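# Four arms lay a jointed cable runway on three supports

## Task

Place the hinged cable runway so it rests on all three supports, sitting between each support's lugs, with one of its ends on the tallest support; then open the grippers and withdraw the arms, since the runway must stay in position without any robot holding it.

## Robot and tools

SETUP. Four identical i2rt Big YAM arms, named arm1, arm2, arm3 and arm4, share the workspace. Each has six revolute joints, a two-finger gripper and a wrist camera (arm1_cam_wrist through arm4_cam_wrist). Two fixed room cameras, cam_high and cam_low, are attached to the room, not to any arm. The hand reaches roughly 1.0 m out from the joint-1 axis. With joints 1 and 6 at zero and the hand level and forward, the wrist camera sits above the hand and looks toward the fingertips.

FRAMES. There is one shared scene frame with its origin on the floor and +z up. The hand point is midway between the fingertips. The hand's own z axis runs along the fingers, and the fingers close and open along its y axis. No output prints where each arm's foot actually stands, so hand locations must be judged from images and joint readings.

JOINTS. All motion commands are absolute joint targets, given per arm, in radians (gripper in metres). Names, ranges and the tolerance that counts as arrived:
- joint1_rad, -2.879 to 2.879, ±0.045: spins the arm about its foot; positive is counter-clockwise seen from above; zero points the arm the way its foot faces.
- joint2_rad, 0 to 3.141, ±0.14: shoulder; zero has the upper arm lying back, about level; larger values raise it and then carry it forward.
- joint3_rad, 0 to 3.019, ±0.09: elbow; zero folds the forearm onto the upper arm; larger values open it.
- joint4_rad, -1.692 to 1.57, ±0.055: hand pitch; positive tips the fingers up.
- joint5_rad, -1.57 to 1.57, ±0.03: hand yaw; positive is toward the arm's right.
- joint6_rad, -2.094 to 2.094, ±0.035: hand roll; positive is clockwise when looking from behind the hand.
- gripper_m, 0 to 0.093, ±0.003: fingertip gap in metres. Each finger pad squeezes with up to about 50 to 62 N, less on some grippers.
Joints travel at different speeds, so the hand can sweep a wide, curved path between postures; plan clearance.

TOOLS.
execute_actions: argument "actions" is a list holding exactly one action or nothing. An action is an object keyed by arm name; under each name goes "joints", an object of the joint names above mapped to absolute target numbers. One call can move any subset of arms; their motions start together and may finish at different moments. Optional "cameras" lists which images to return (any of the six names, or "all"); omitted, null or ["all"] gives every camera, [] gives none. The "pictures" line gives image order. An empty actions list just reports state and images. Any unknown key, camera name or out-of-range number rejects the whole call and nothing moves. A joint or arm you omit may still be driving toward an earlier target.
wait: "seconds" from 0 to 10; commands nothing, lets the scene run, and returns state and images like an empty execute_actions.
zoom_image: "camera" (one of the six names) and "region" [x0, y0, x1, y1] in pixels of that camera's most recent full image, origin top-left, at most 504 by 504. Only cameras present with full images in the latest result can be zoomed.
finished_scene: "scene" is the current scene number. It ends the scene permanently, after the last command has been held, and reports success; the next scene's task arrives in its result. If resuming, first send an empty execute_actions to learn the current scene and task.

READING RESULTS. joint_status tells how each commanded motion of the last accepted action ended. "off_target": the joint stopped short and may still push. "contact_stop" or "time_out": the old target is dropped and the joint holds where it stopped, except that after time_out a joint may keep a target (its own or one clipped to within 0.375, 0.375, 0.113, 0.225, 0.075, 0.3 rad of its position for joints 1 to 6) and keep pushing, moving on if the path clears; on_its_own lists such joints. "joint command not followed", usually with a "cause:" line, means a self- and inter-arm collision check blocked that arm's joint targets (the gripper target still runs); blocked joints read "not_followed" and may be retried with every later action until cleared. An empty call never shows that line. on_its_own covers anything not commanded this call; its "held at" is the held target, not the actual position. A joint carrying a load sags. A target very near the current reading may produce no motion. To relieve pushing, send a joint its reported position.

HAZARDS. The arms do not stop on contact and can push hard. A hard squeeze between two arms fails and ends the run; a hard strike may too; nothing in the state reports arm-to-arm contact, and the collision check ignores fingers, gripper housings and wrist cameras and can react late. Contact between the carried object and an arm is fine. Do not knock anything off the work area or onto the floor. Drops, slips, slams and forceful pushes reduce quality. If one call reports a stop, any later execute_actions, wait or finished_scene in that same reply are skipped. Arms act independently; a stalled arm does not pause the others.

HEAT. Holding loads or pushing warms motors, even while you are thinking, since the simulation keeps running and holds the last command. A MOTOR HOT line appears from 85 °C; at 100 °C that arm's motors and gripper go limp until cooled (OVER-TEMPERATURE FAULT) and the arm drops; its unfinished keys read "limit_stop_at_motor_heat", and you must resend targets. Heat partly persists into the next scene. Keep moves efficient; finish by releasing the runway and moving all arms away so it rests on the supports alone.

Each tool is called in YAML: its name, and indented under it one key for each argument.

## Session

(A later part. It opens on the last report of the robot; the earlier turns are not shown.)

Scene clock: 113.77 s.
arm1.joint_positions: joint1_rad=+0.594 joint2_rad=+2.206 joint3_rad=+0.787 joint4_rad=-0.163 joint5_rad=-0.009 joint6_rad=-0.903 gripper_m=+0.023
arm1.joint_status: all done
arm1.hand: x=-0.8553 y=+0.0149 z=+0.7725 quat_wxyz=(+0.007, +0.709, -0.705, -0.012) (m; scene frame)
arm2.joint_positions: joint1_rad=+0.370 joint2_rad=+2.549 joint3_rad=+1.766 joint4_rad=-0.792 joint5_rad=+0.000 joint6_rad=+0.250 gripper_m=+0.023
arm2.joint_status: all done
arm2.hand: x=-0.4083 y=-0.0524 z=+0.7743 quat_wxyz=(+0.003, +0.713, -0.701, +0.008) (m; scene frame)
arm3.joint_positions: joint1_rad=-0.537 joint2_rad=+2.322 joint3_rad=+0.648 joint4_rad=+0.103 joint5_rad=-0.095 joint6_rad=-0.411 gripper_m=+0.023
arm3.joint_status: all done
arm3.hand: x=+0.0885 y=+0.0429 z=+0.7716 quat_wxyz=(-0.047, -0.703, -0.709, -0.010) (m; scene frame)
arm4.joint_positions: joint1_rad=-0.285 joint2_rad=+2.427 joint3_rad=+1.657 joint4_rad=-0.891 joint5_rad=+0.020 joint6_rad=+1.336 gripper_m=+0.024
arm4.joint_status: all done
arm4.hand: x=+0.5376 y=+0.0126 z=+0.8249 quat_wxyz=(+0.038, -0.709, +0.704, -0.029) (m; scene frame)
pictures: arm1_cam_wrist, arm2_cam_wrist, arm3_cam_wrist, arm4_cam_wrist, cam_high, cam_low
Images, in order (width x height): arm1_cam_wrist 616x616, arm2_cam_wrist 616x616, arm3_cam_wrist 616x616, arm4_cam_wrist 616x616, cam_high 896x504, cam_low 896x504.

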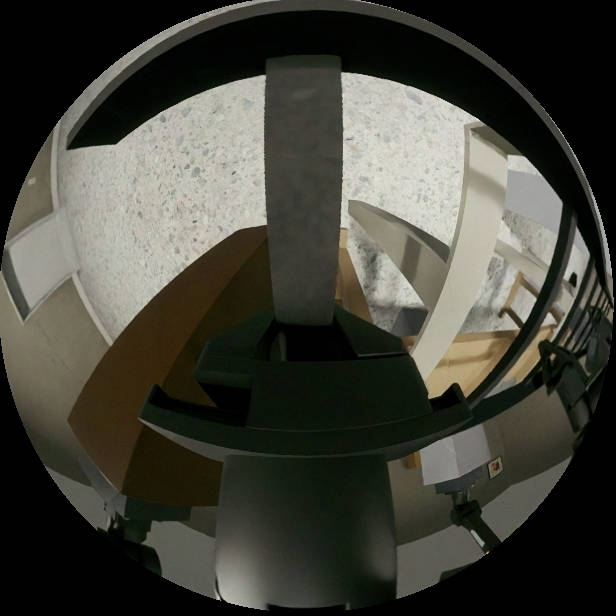

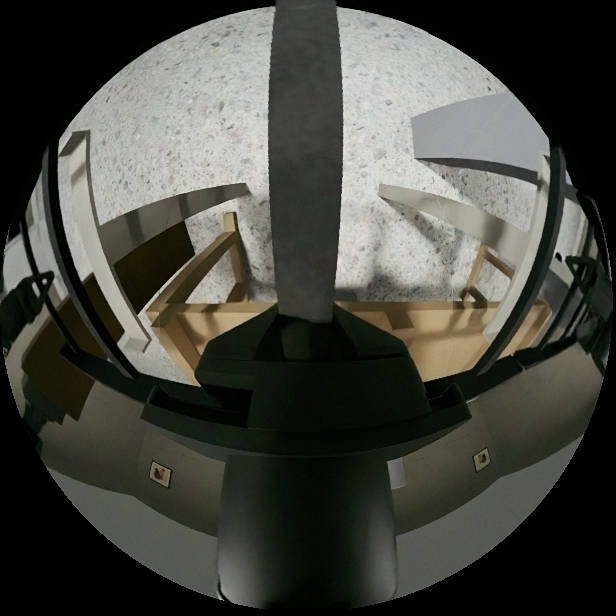

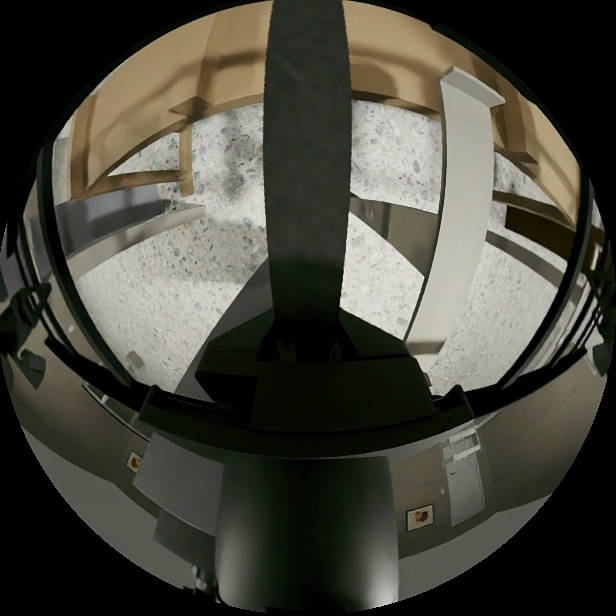

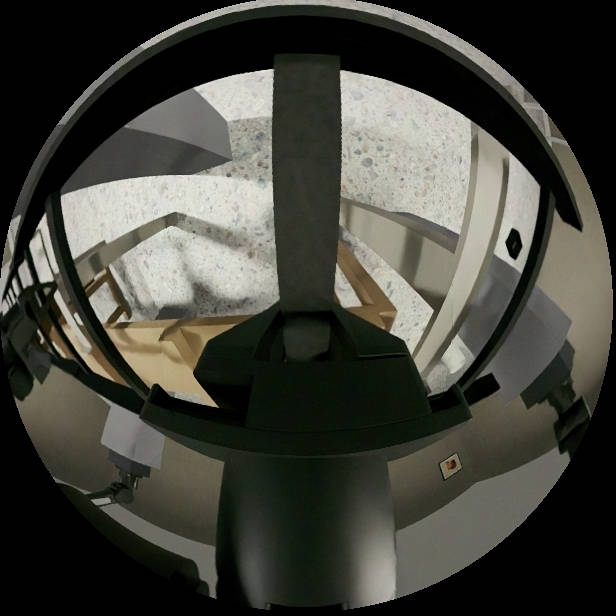

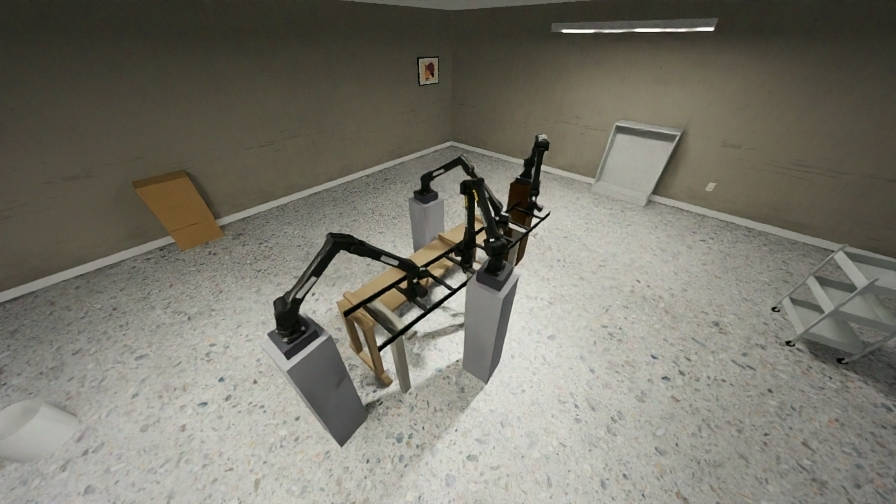

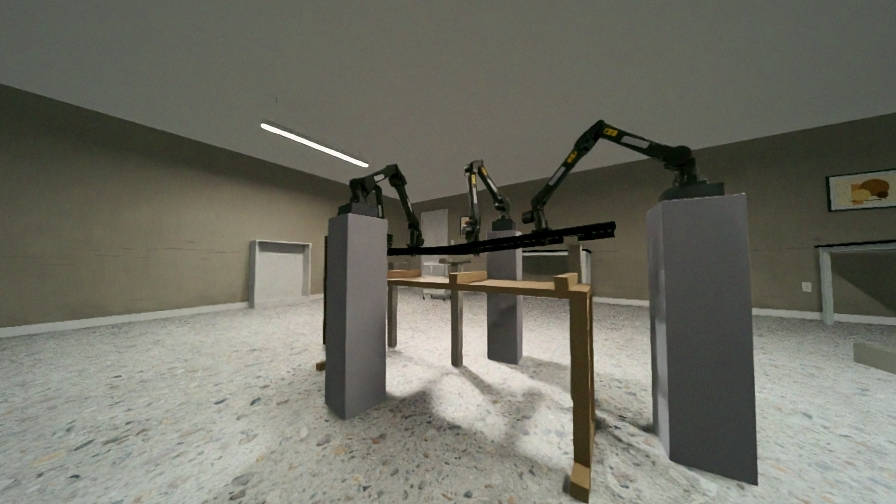

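execute_actions:
  actions:
    - {"arm1":{"joints":{"joint1_rad":0.595,"joint2_rad":2.205,"joint3_rad":0.825,"joint4_rad":-0.115}},"arm2":{"joints":{"joint1_rad":0.362,"joint2_rad":2.565,"joint3_rad":1.89,"joint4_rad":-0.79}},"arm3":{"joints":{"joint1_rad":-0.57,"joint2_rad":2.335,"joint3_rad":0.645,"joint4_rad":0.17,"joint5_rad":-0.105,"joint6_rad":-0.44}},"arm4":{"joints":{"joint1_rad":-0.30,"joint2_rad":2.35,"joint3_rad":1.755,"joint4_rad":-0.94,"joint5_rad":0.03}}}

zoom_image:
  camera: "cam_low"
  region: [380,200,630,300]

zoom_image:
  camera: "arm3_cam_wrist"
  region: [380,0,616,236]

zoom_image:
  camera: "cam_high"
  region: [330,190,570,370]

Scene clock: 131.93 s.
arm1.joint_positions: joint1_rad=+0.600 joint2_rad=+2.260 joint3_rad=+0.812 joint4_rad=-0.122 joint5_rad=-0.013 joint6_rad=-0.899 gripper_m=+0.023
arm1.joint_status: all done
arm1.hand: x=-0.8527 y=+0.0208 z=+0.7555 quat_wxyz=(+0.001, +0.710, -0.704, -0.013) (m; scene frame)
arm2.joint_positions: joint1_rad=+0.363 joint2_rad=+2.602 joint3_rad=+1.813 joint4_rad=-0.789 joint5_rad=-0.002 joint6_rad=+0.243 gripper_m=+0.023
arm2.joint_status: all done
arm2.hand: x=-0.4058 y=-0.0459 z=+0.7539 quat_wxyz=(+0.005, +0.713, -0.701, +0.009) (m; scene frame)
arm3.joint_positions: joint1_rad=-0.546 joint2_rad=+2.394 joint3_rad=+0.658 joint4_rad=+0.160 joint5_rad=-0.107 joint6_rad=-0.423 gripper_m=+0.023
arm3.joint_status: all done
arm3.hand: x=+0.0913 y=+0.0512 z=+0.7519 quat_wxyz=(-0.051, -0.702, -0.710, -0.014) (m; scene frame)
arm4.joint_positions: joint1_rad=-0.297 joint2_rad=+2.465 joint3_rad=+1.685 joint4_rad=-0.899 joint5_rad=+0.032 joint6_rad=+1.326 gripper_m=+0.024
arm4.joint_status: all done
arm4.hand: x=+0.5396 y=+0.0218 z=+0.8102 quat_wxyz=(+0.048, -0.708, +0.703, -0.034) (m; scene frame)
pictures: arm1_cam_wrist, arm2_cam_wrist, arm3_cam_wrist, arm4_cam_wrist, cam_high, cam_low
Images, in order (width x height): arm1_cam_wrist 616x616, arm2_cam_wrist 616x616, arm3_cam_wrist 616x616, arm4_cam_wrist 616x616, cam_high 896x504, cam_low 896x504.

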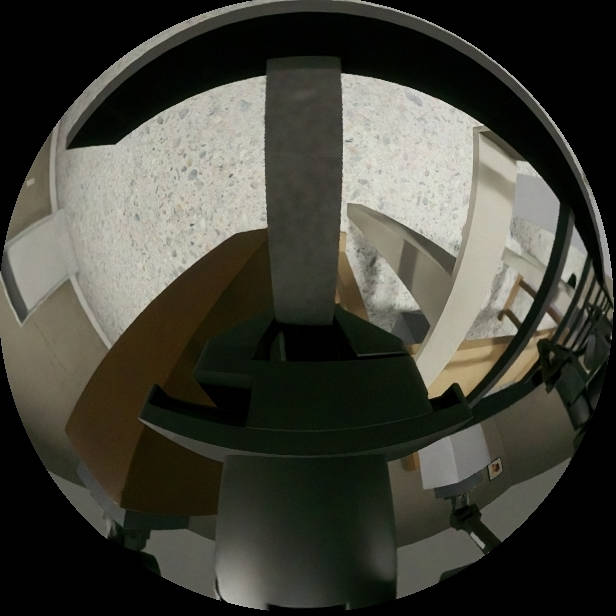

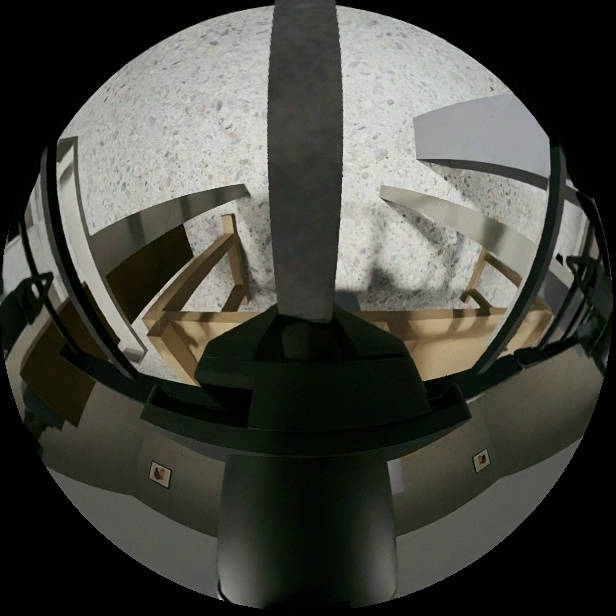

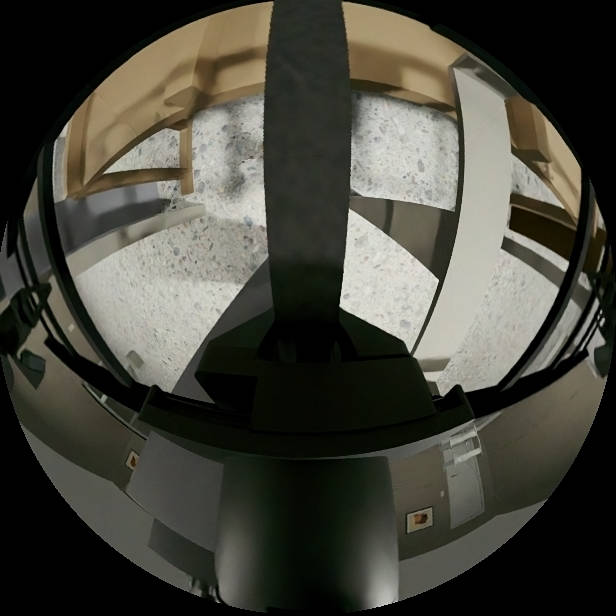

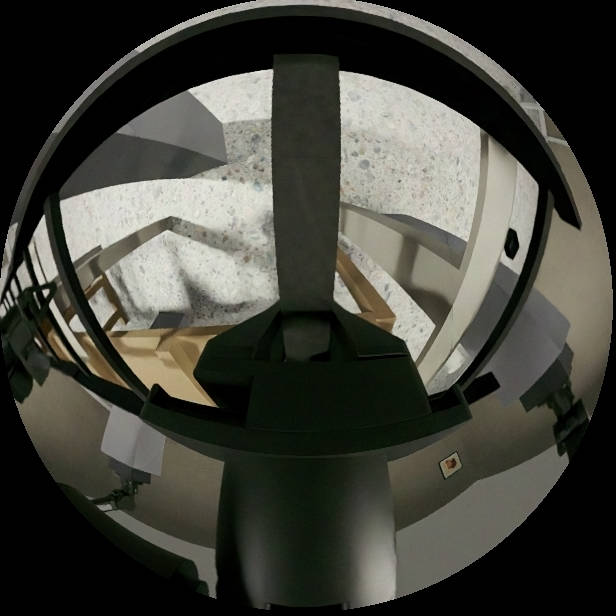

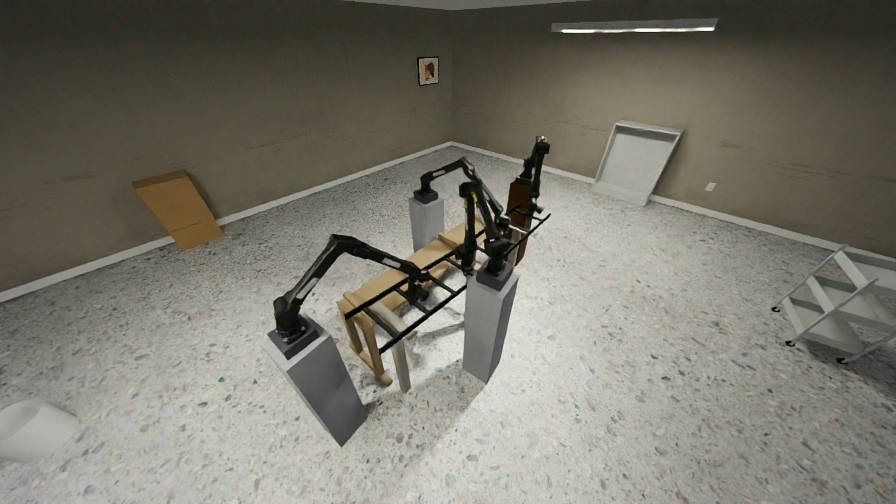

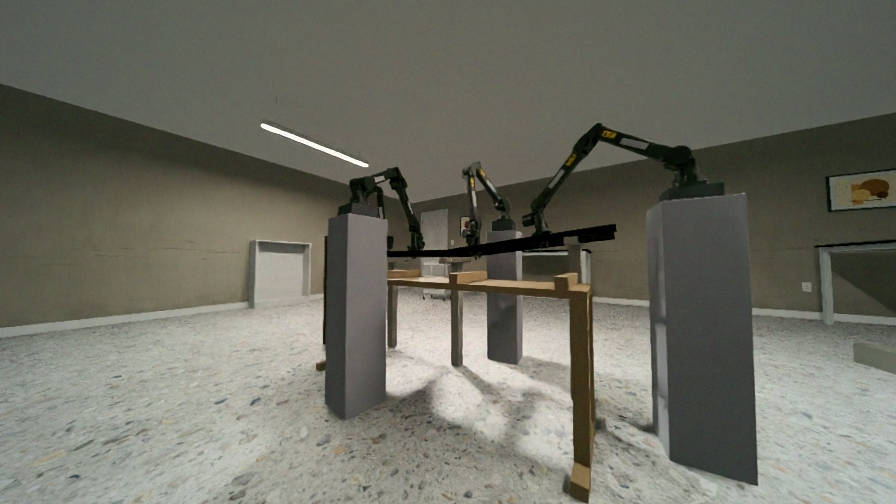

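Region (380, 200, 630, 300) of cam_low's 896x504 image, scaled by 2.016, with more detail than that image has; it fills the top 202 rows of this view, and the rest is white.

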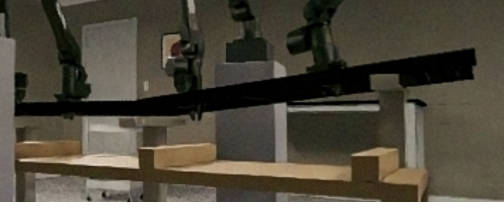

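Region (380, 0, 616, 236) of arm3_cam_wrist's 616x616 image, scaled by 2.136, with more detail than that image has.

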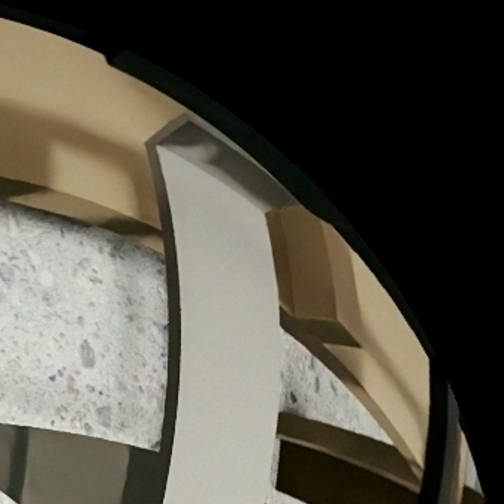

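Region (330, 190, 570, 370) of cam_high's 896x504 image, scaled by 2.100, with more detail than that image has; it fills the top 378 rows of this view, and the rest is white.

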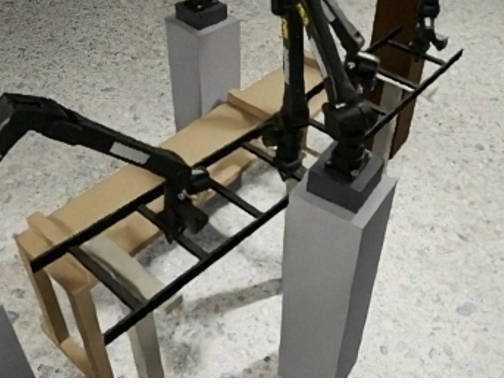

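execute_actions:
  actions:
    - {"arm1":{"joints":{"joint1_rad":0.615,"joint2_rad":2.262,"joint3_rad":0.80,"joint4_rad":-0.055,"joint6_rad":-0.875}},"arm2":{"joints":{"joint1_rad":0.385,"joint2_rad":2.625,"joint3_rad":1.94,"joint4_rad":-0.775,"joint6_rad":0.27}},"arm3":{"joints":{"joint1_rad":-0.61,"joint2_rad":2.415,"joint3_rad":0.71,"joint4_rad":0.165,"joint5_rad":-0.12,"joint6_rad":-0.47}},"arm4":{"joints":{"joint1_rad":-0.298,"joint2_rad":2.42,"joint3_rad":1.83,"joint4_rad":-0.97,"joint5_rad":0.036}}}
  cameras: ["cam_low","cam_high","arm2_cam_wrist","arm4_cam_wrist"]

zoom_image:
  camera: "cam_low"
  region: [380,200,630,300]

zoom_image:
  camera: "cam_high"
  region: [330,190,570,370]

Scene clock: 137.20 s.
arm1.joint_positions: joint1_rad=+0.618 joint2_rad=+2.318 joint3_rad=+0.810 joint4_rad=-0.062 joint5_rad=-0.018 joint6_rad=-0.884 gripper_m=+0.023
arm1.joint_status: all done
arm1.hand: x=-0.8646 y=+0.0209 z=+0.7361 quat_wxyz=(+0.001, +0.711, -0.703, -0.016) (m; scene frame)
arm2.joint_positions: joint1_rad=+0.379 joint2_rad=+2.666 joint3_rad=+1.863 joint4_rad=-0.774 joint5_rad=-0.005 joint6_rad=+0.255 gripper_m=+0.023
arm2.joint_status: all done
arm2.hand: x=-0.4175 y=-0.0448 z=+0.7270 quat_wxyz=(+0.006, +0.715, -0.699, +0.007) (m; scene frame)
arm3.joint_positions: joint1_rad=-0.592 joint2_rad=+2.482 joint3_rad=+0.721 joint4_rad=+0.160 joint5_rad=-0.118 joint6_rad=-0.471 gripper_m=+0.023
arm3.joint_status: all done
arm3.hand: x=+0.0799 y=+0.0533 z=+0.7247 quat_wxyz=(-0.053, -0.702, -0.710, -0.025) (m; scene frame)
arm4.joint_positions: joint1_rad=-0.297 joint2_rad=+2.526 joint3_rad=+1.764 joint4_rad=-0.928 joint5_rad=+0.038 joint6_rad=+1.325 gripper_m=+0.024
arm4.joint_status: all done
arm4.hand: x=+0.5274 y=+0.0261 z=+0.7946 quat_wxyz=(+0.053, -0.708, +0.703, -0.037) (m; scene frame)
pictures: arm2_cam_wrist, arm4_cam_wrist, cam_high, cam_low
Images, in order (width x height): arm2_cam_wrist 616x616, arm4_cam_wrist 616x616, cam_high 896x504, cam_low 896x504.

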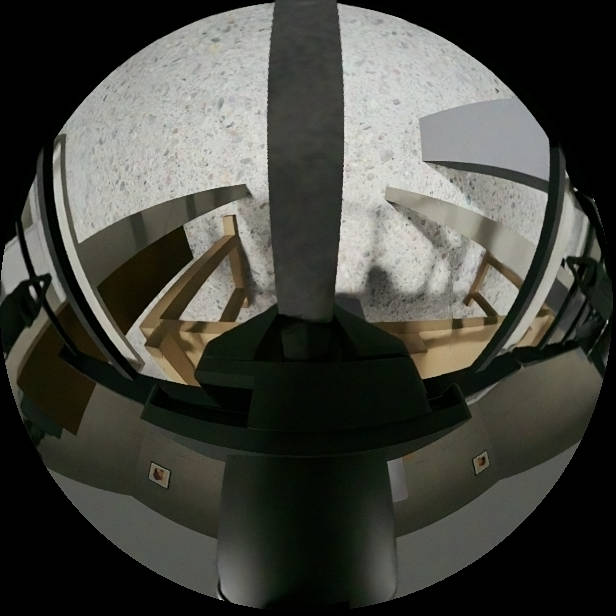

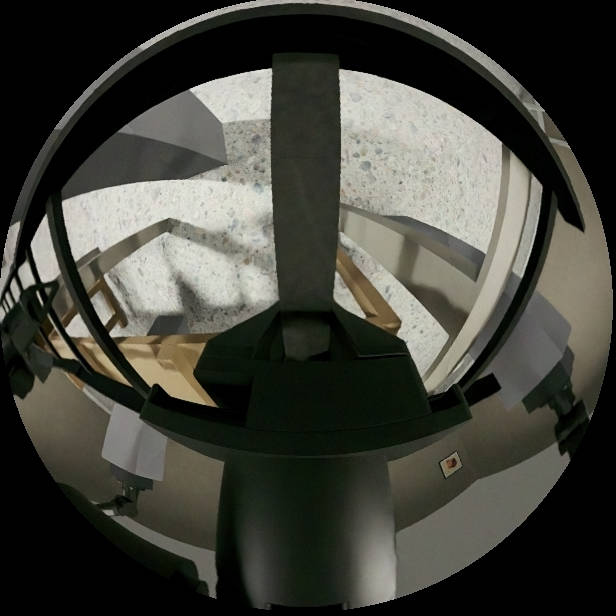

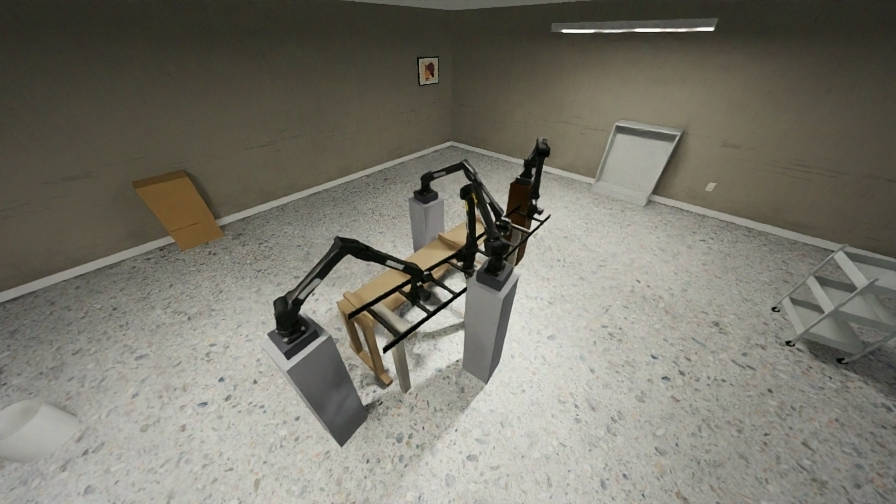

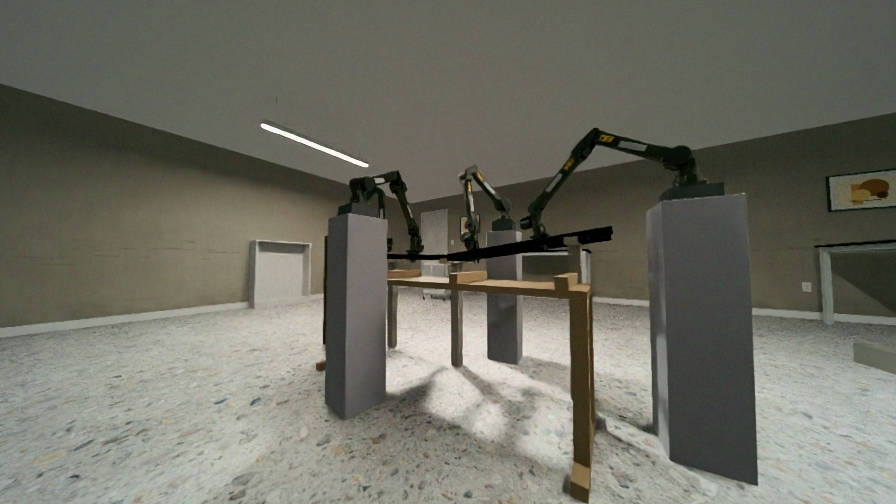

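Region (380, 200, 630, 300) of cam_low's 896x504 image, scaled by 2.016, with more detail than that image has; it fills the top 202 rows of this view, and the rest is white.

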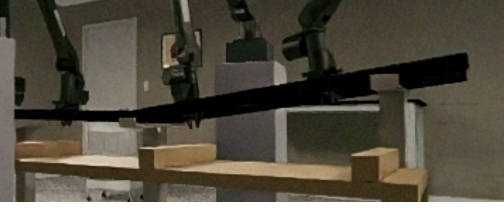

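Region (330, 190, 570, 370) of cam_high's 896x504 image, scaled by 2.100, with more detail than that image has; it fills the top 378 rows of this view, and the rest is white.

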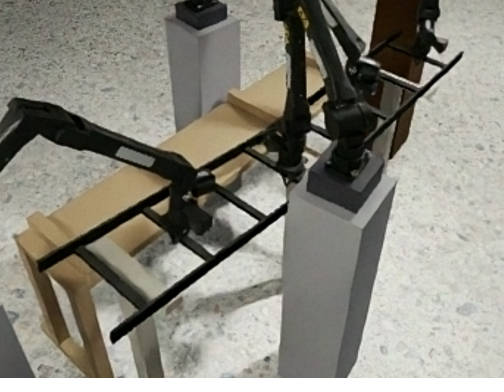

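execute_actions:
  actions: []
  cameras: ["arm1_cam_wrist","arm2_cam_wrist","cam_high"]

zoom_image:
  camera: "arm1_cam_wrist"
  region: [420,60,600,260]

zoom_image:
  camera: "arm2_cam_wrist"
  region: [10,110,190,400]

zoom_image:
  camera: "cam_high"
  region: [340,280,440,370]

Scene clock: 139.67 s.
arm1.joint_positions: joint1_rad=+0.618 joint2_rad=+2.318 joint3_rad=+0.810 joint4_rad=-0.062 joint5_rad=-0.018 joint6_rad=-0.884 gripper_m=+0.023
arm1.joint_status: all done
arm1.hand: x=-0.8646 y=+0.0209 z=+0.7361 quat_wxyz=(+0.001, +0.711, -0.703, -0.016) (m; scene frame)
arm2.joint_positions: joint1_rad=+0.379 joint2_rad=+2.666 joint3_rad=+1.863 joint4_rad=-0.774 joint5_rad=-0.005 joint6_rad=+0.255 gripper_m=+0.023
arm2.joint_status: all done
arm2.hand: x=-0.4175 y=-0.0448 z=+0.7270 quat_wxyz=(+0.006, +0.715, -0.699, +0.007) (m; scene frame)
arm3.joint_positions: joint1_rad=-0.592 joint2_rad=+2.482 joint3_rad=+0.721 joint4_rad=+0.160 joint5_rad=-0.118 joint6_rad=-0.471 gripper_m=+0.023
arm3.joint_status: all done
arm3.hand: x=+0.0799 y=+0.0533 z=+0.7247 quat_wxyz=(-0.053, -0.702, -0.710, -0.025) (m; scene frame)
arm4.joint_positions: joint1_rad=-0.297 joint2_rad=+2.526 joint3_rad=+1.764 joint4_rad=-0.928 joint5_rad=+0.038 joint6_rad=+1.325 gripper_m=+0.024
arm4.joint_status: all done
arm4.hand: x=+0.5274 y=+0.0261 z=+0.7946 quat_wxyz=(+0.053, -0.708, +0.703, -0.037) (m; scene frame)
pictures: arm1_cam_wrist, arm2_cam_wrist, cam_high
Images, in order (width x height): arm1_cam_wrist 616x616, arm2_cam_wrist 616x616, cam_high 896x504.

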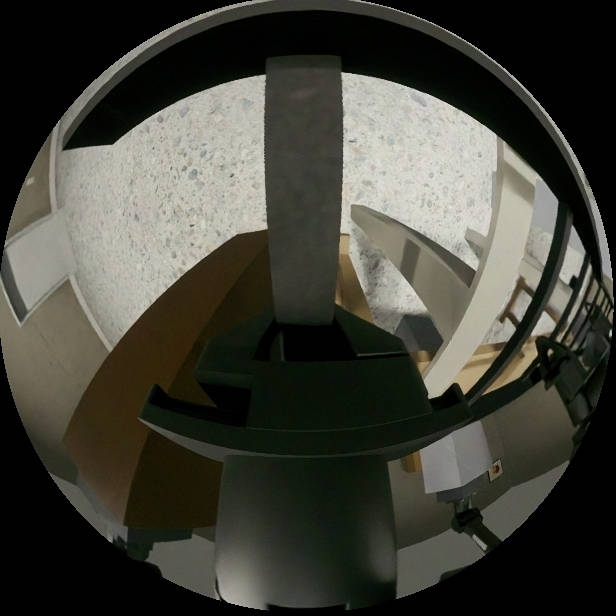

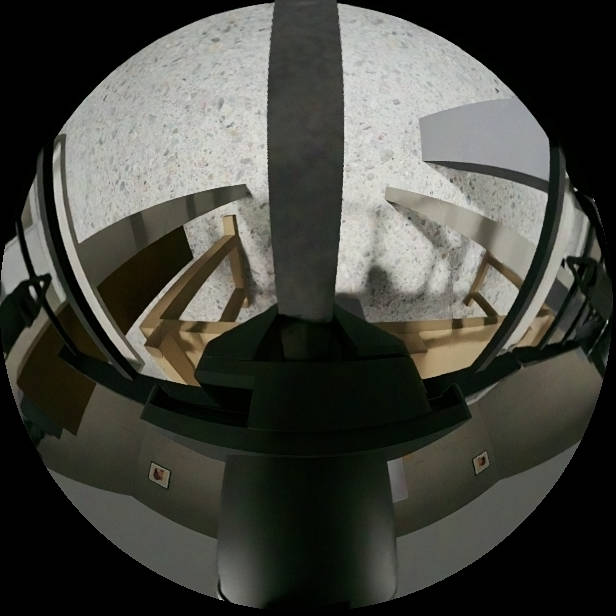

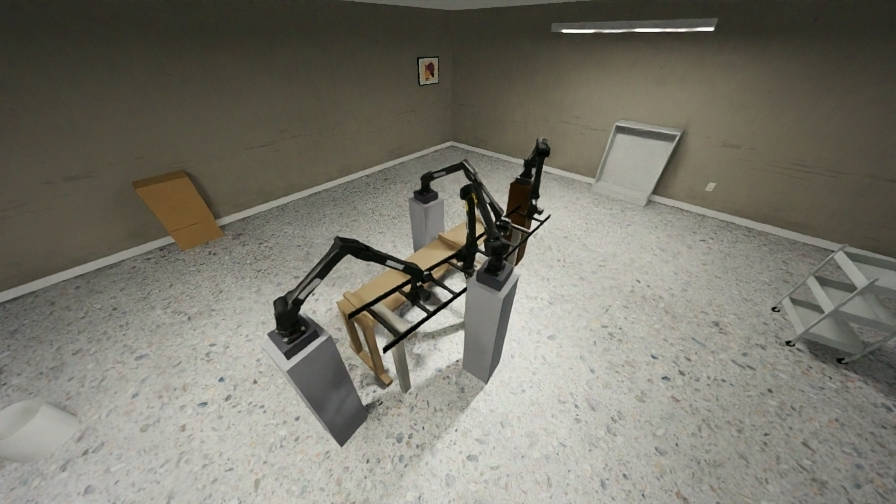

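Region (420, 60, 600, 260) of arm1_cam_wrist's 616x616 image, scaled by 2.520, with more detail than that image has; it fills the left 454 columns of this view, and the rest is white.

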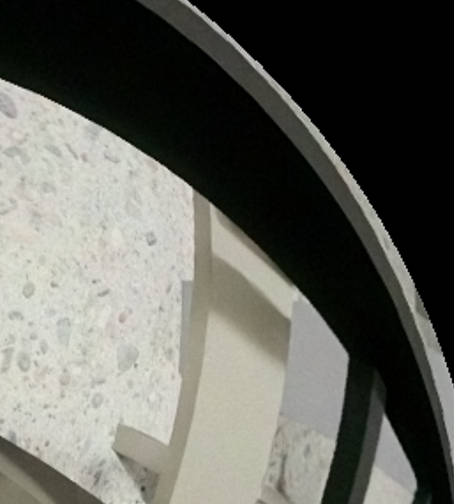

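Region (10, 110, 190, 400) of arm2_cam_wrist's 616x616 image, scaled by 1.738, with more detail than that image has; it fills the left 313 columns of this view, and the rest is white.

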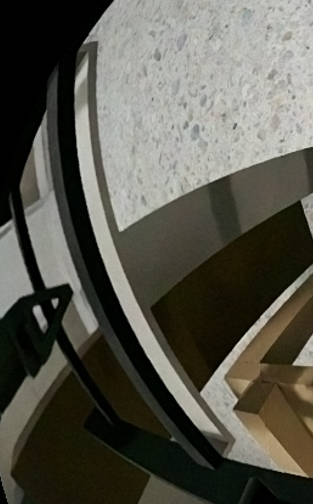

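Region (340, 280, 440, 370) of cam_high's 896x504 image, scaled by 5.040, with more detail than that image has; it fills the top 454 rows of this view, and the rest is white.

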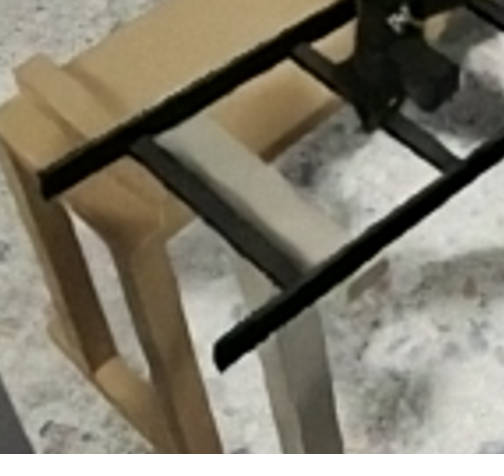

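execute_actions:
  actions:
    - {"arm1":{"joints":{"joint1_rad":0.605,"joint2_rad":2.34,"joint4_rad":-0.04}},"arm2":{"joints":{"joint2_rad":2.675,"joint3_rad":1.91}},"arm3":{"joints":{"joint2_rad":2.48,"joint3_rad":0.70}},"arm4":{"joints":{"joint2_rad":2.49,"joint3_rad":1.79,"joint4_rad":-0.95}}}
  cameras: ["cam_low","cam_high","arm2_cam_wrist"]

zoom_image:
  camera: "cam_low"
  region: [380,220,520,290]

zoom_image:
  camera: "cam_high"
  region: [460,190,570,270]

Scene clock: 144.83 s.
arm1.joint_positions: joint1_rad=+0.610 joint2_rad=+2.369 joint3_rad=+0.823 joint4_rad=-0.022 joint5_rad=-0.016 joint6_rad=-0.894 gripper_m=+0.023
arm1.joint_status: all done
arm1.hand: x=-0.8645 y=+0.0171 z=+0.7196 quat_wxyz=(-0.001, +0.712, -0.702, -0.015) (m; scene frame)
arm2.joint_positions: joint1_rad=+0.379 joint2_rad=+2.689 joint3_rad=+1.867 joint4_rad=-0.754 joint5_rad=+0.000 joint6_rad=+0.253 gripper_m=+0.023
arm2.joint_status: all done
arm2.hand: x=-0.4158 y=-0.0477 z=+0.7132 quat_wxyz=(+0.004, +0.715, -0.699, +0.009) (m; scene frame)
arm3.joint_positions: joint1_rad=-0.592 joint2_rad=+2.506 joint3_rad=+0.732 joint4_rad=+0.169 joint5_rad=-0.124 joint6_rad=-0.471 gripper_m=+0.023
arm3.joint_status: all done
arm3.hand: x=+0.0816 y=+0.0544 z=+0.7176 quat_wxyz=(-0.055, -0.702, -0.710, -0.028) (m; scene frame)
arm4.joint_positions: joint1_rad=-0.297 joint2_rad=+2.534 joint3_rad=+1.764 joint4_rad=-0.926 joint5_rad=+0.039 joint6_rad=+1.325 gripper_m=+0.024
arm4.joint_status: all done
arm4.hand: x=+0.5295 y=+0.0258 z=+0.7898 quat_wxyz=(+0.055, -0.708, +0.703, -0.039) (m; scene frame)
pictures: arm2_cam_wrist, cam_high, cam_low
Images, in order (width x height): arm2_cam_wrist 616x616, cam_high 896x504, cam_low 896x504.

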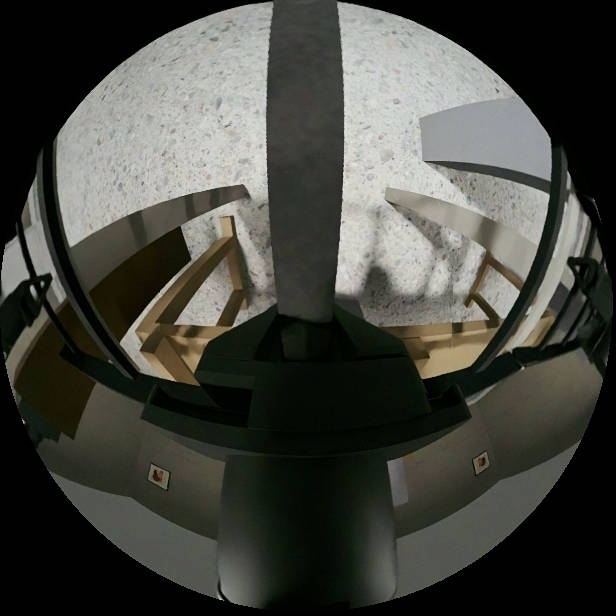

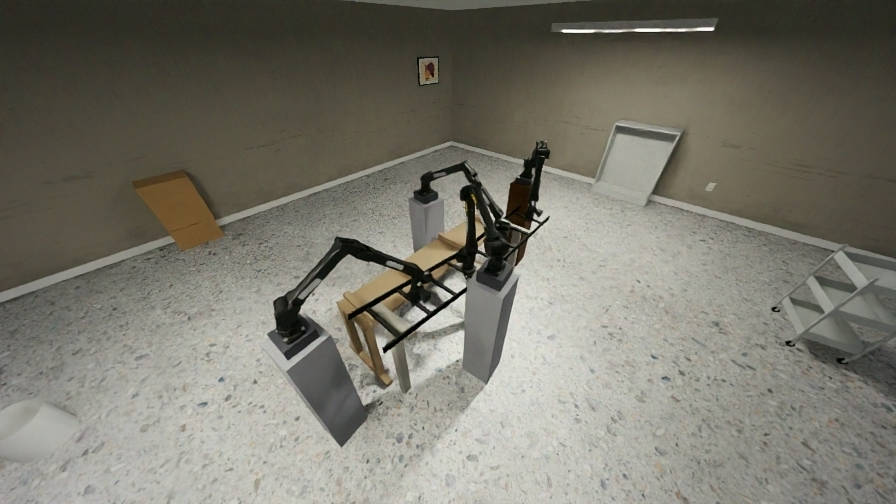

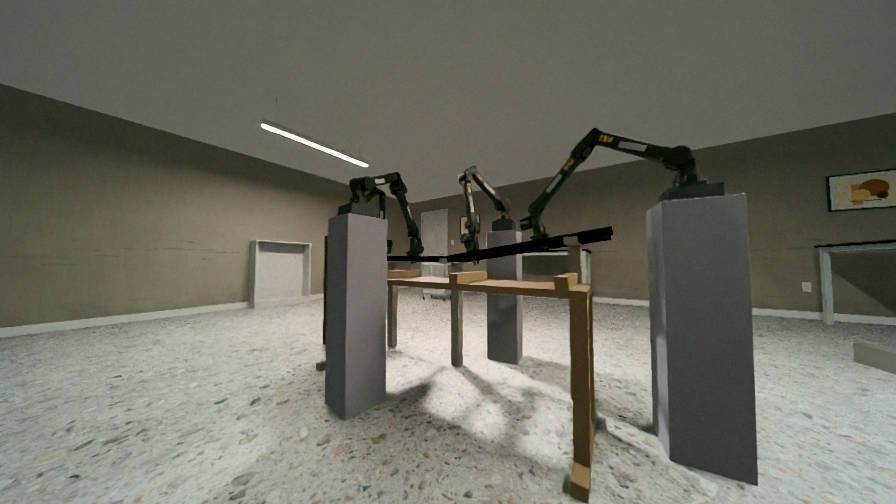

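Region (380, 220, 520, 290) of cam_low's 896x504 image, scaled by 3.600, with more detail than that image has.

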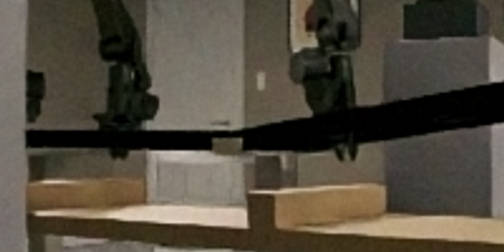

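Region (460, 190, 570, 270) of cam_high's 896x504 image, scaled by 4.582, with more detail than that image has; it fills the top 367 rows of this view, and the rest is white.

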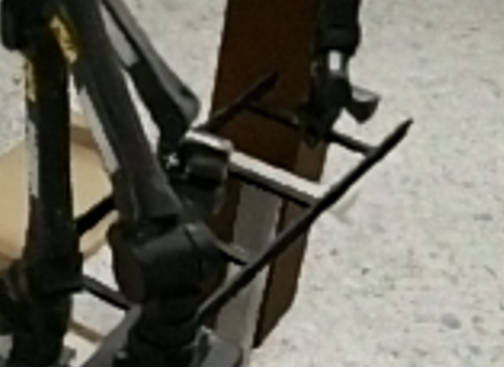

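execute_actions:
  actions:
    - {"arm1":{"joints":{"joint2_rad":2.39,"joint3_rad":0.815,"joint4_rad":-0.005}},"arm2":{"joints":{"joint2_rad":2.705,"joint3_rad":1.885,"joint4_rad":-0.75}},"arm3":{"joints":{"joint2_rad":2.525,"joint3_rad":0.715,"joint4_rad":0.19}},"arm4":{"joints":{"joint2_rad":2.54,"joint3_rad":1.765,"joint4_rad":-0.93}}}
  cameras: ["cam_low","cam_high"]

zoom_image:
  camera: "cam_low"
  region: [380,220,520,290]

zoom_image:
  camera: "cam_high"
  region: [460,190,570,270]

Scene clock: 149.97 s.
arm1.joint_positions: joint1_rad=+0.610 joint2_rad=+2.415 joint3_rad=+0.840 joint4_rad=+0.015 joint5_rad=-0.014 joint6_rad=-0.894 gripper_m=+0.023
arm1.joint_status: all done
arm1.hand: x=-0.8643 y=+0.0172 z=+0.7046 quat_wxyz=(-0.005, +0.712, -0.702, -0.013) (m; scene frame)
arm2.joint_positions: joint1_rad=+0.380 joint2_rad=+2.702 joint3_rad=+1.867 joint4_rad=-0.735 joint5_rad=+0.004 joint6_rad=+0.253 gripper_m=+0.023
arm2.joint_status: all done
arm2.hand: x=-0.4151 y=-0.0480 z=+0.7056 quat_wxyz=(+0.000, +0.716, -0.699, +0.006) (m; scene frame)
arm3.joint_positions: joint1_rad=-0.592 joint2_rad=+2.510 joint3_rad=+0.733 joint4_rad=+0.176 joint5_rad=-0.124 joint6_rad=-0.471 gripper_m=+0.023
arm3.joint_status: all done
arm3.hand: x=+0.0814 y=+0.0540 z=+0.7166 quat_wxyz=(-0.056, -0.702, -0.710, -0.027) (m; scene frame)
arm4.joint_positions: joint1_rad=-0.297 joint2_rad=+2.537 joint3_rad=+1.764 joint4_rad=-0.924 joint5_rad=+0.039 joint6_rad=+1.325 gripper_m=+0.024
arm4.joint_status: all done
arm4.hand: x=+0.5300 y=+0.0257 z=+0.7881 quat_wxyz=(+0.055, -0.708, +0.703, -0.039) (m; scene frame)
pictures: cam_high, cam_low
Images, in order (width x height): cam_high 896x504, cam_low 896x504.

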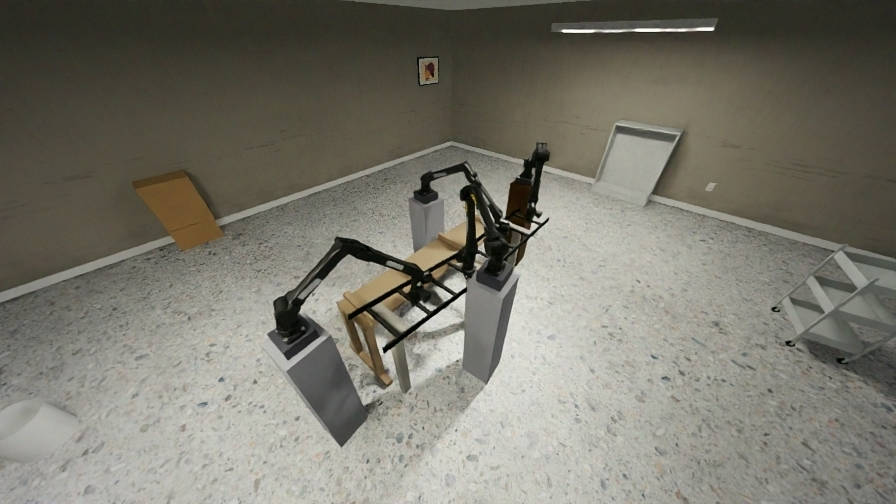

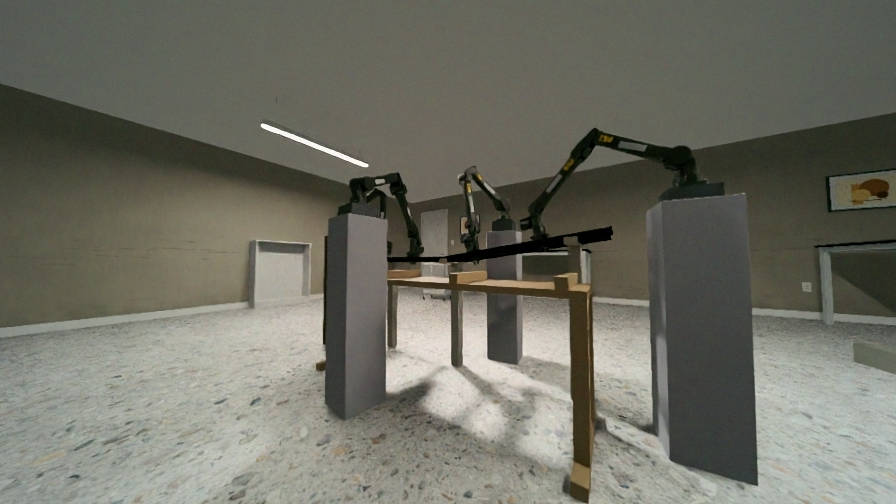

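Region (380, 220, 520, 290) of cam_low's 896x504 image, scaled by 3.600, with more detail than that image has.

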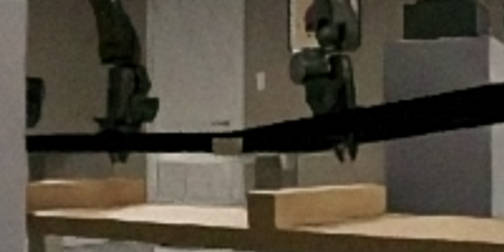

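Region (460, 190, 570, 270) of cam_high's 896x504 image, scaled by 4.582, with more detail than that image has; it fills the top 367 rows of this view, and the rest is white.

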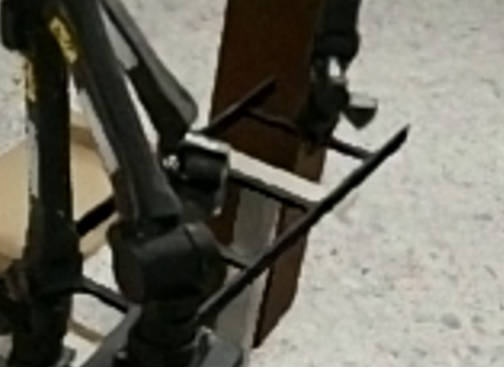

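execute_actions:
  actions:
    - {"arm1":{"joints":{"joint2_rad":2.43,"joint3_rad":0.83,"joint4_rad":0.02}},"arm2":{"joints":{"joint2_rad":2.72,"joint3_rad":1.87,"joint4_rad":-0.735}},"arm3":{"joints":{"joint2_rad":2.515,"joint3_rad":0.73}}}
  cameras: ["arm1_cam_wrist","arm2_cam_wrist","cam_high"]

zoom_image:
  camera: "cam_high"
  region: [460,190,570,270]

Scene clock: 156.07 s.
arm1.joint_positions: joint1_rad=+0.610 joint2_rad=+2.420 joint3_rad=+0.841 joint4_rad=+0.022 joint5_rad=-0.014 joint6_rad=-0.894 gripper_m=+0.023
arm1.joint_status: all done
arm1.hand: x=-0.8639 y=+0.0175 z=+0.7030 quat_wxyz=(-0.006, +0.712, -0.702, -0.013) (m; scene frame)
arm2.joint_positions: joint1_rad=+0.380 joint2_rad=+2.703 joint3_rad=+1.867 joint4_rad=-0.732 joint5_rad=+0.005 joint6_rad=+0.253 gripper_m=+0.023
arm2.joint_status: all done
arm2.hand: x=-0.4150 y=-0.0481 z=+0.7046 quat_wxyz=(+0.000, +0.716, -0.699, +0.006) (m; scene frame)
arm3.joint_positions: joint1_rad=-0.592 joint2_rad=+2.510 joint3_rad=+0.733 joint4_rad=+0.176 joint5_rad=-0.124 joint6_rad=-0.471 gripper_m=+0.023
arm3.joint_status: all done
arm3.hand: x=+0.0814 y=+0.0540 z=+0.7166 quat_wxyz=(-0.056, -0.702, -0.710, -0.027) (m; scene frame)
arm4.joint_positions: joint1_rad=-0.297 joint2_rad=+2.537 joint3_rad=+1.764 joint4_rad=-0.924 joint5_rad=+0.039 joint6_rad=+1.325 gripper_m=+0.024
arm4.joint_status: not commanded
arm4.hand: x=+0.5300 y=+0.0257 z=+0.7881 quat_wxyz=(+0.055, -0.708, +0.703, -0.039) (m; scene frame)
pictures: arm1_cam_wrist, arm2_cam_wrist, cam_high
Images, in order (width x height): arm1_cam_wrist 616x616, arm2_cam_wrist 616x616, cam_high 896x504.

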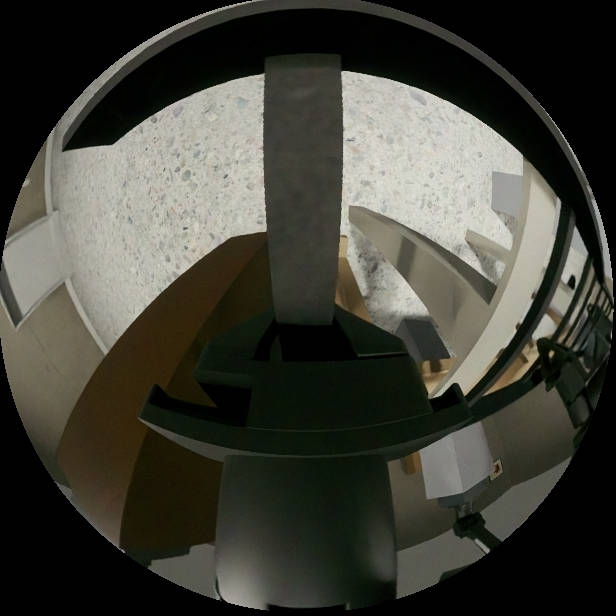

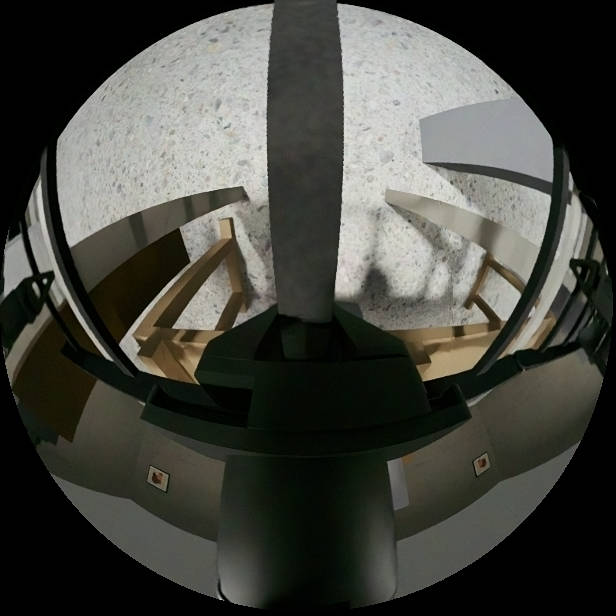

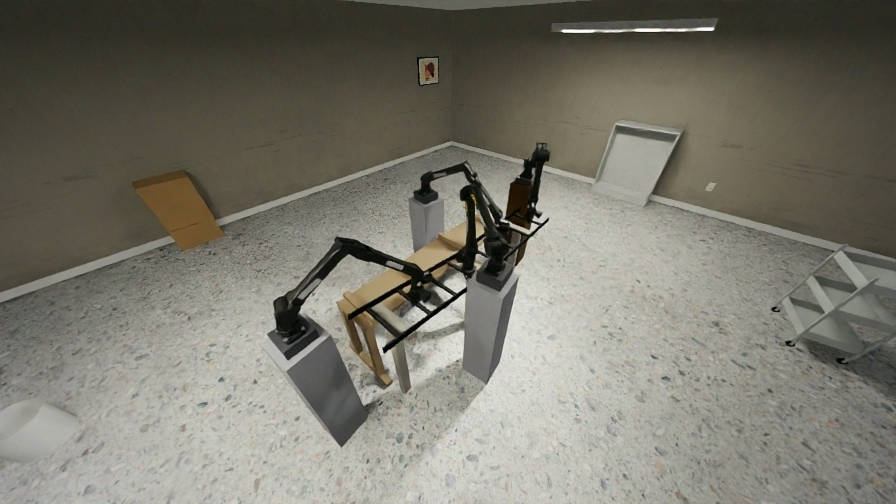

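Region (460, 190, 570, 270) of cam_high's 896x504 image, scaled by 4.582, with more detail than that image has; it fills the top 367 rows of this view, and the rest is white.

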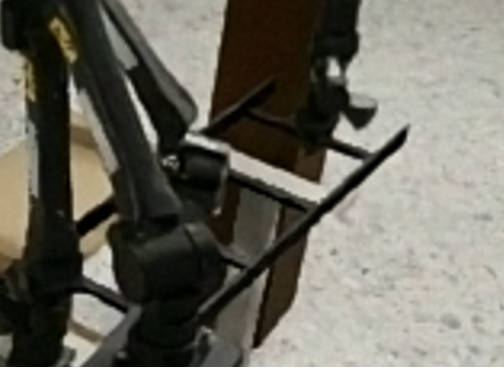

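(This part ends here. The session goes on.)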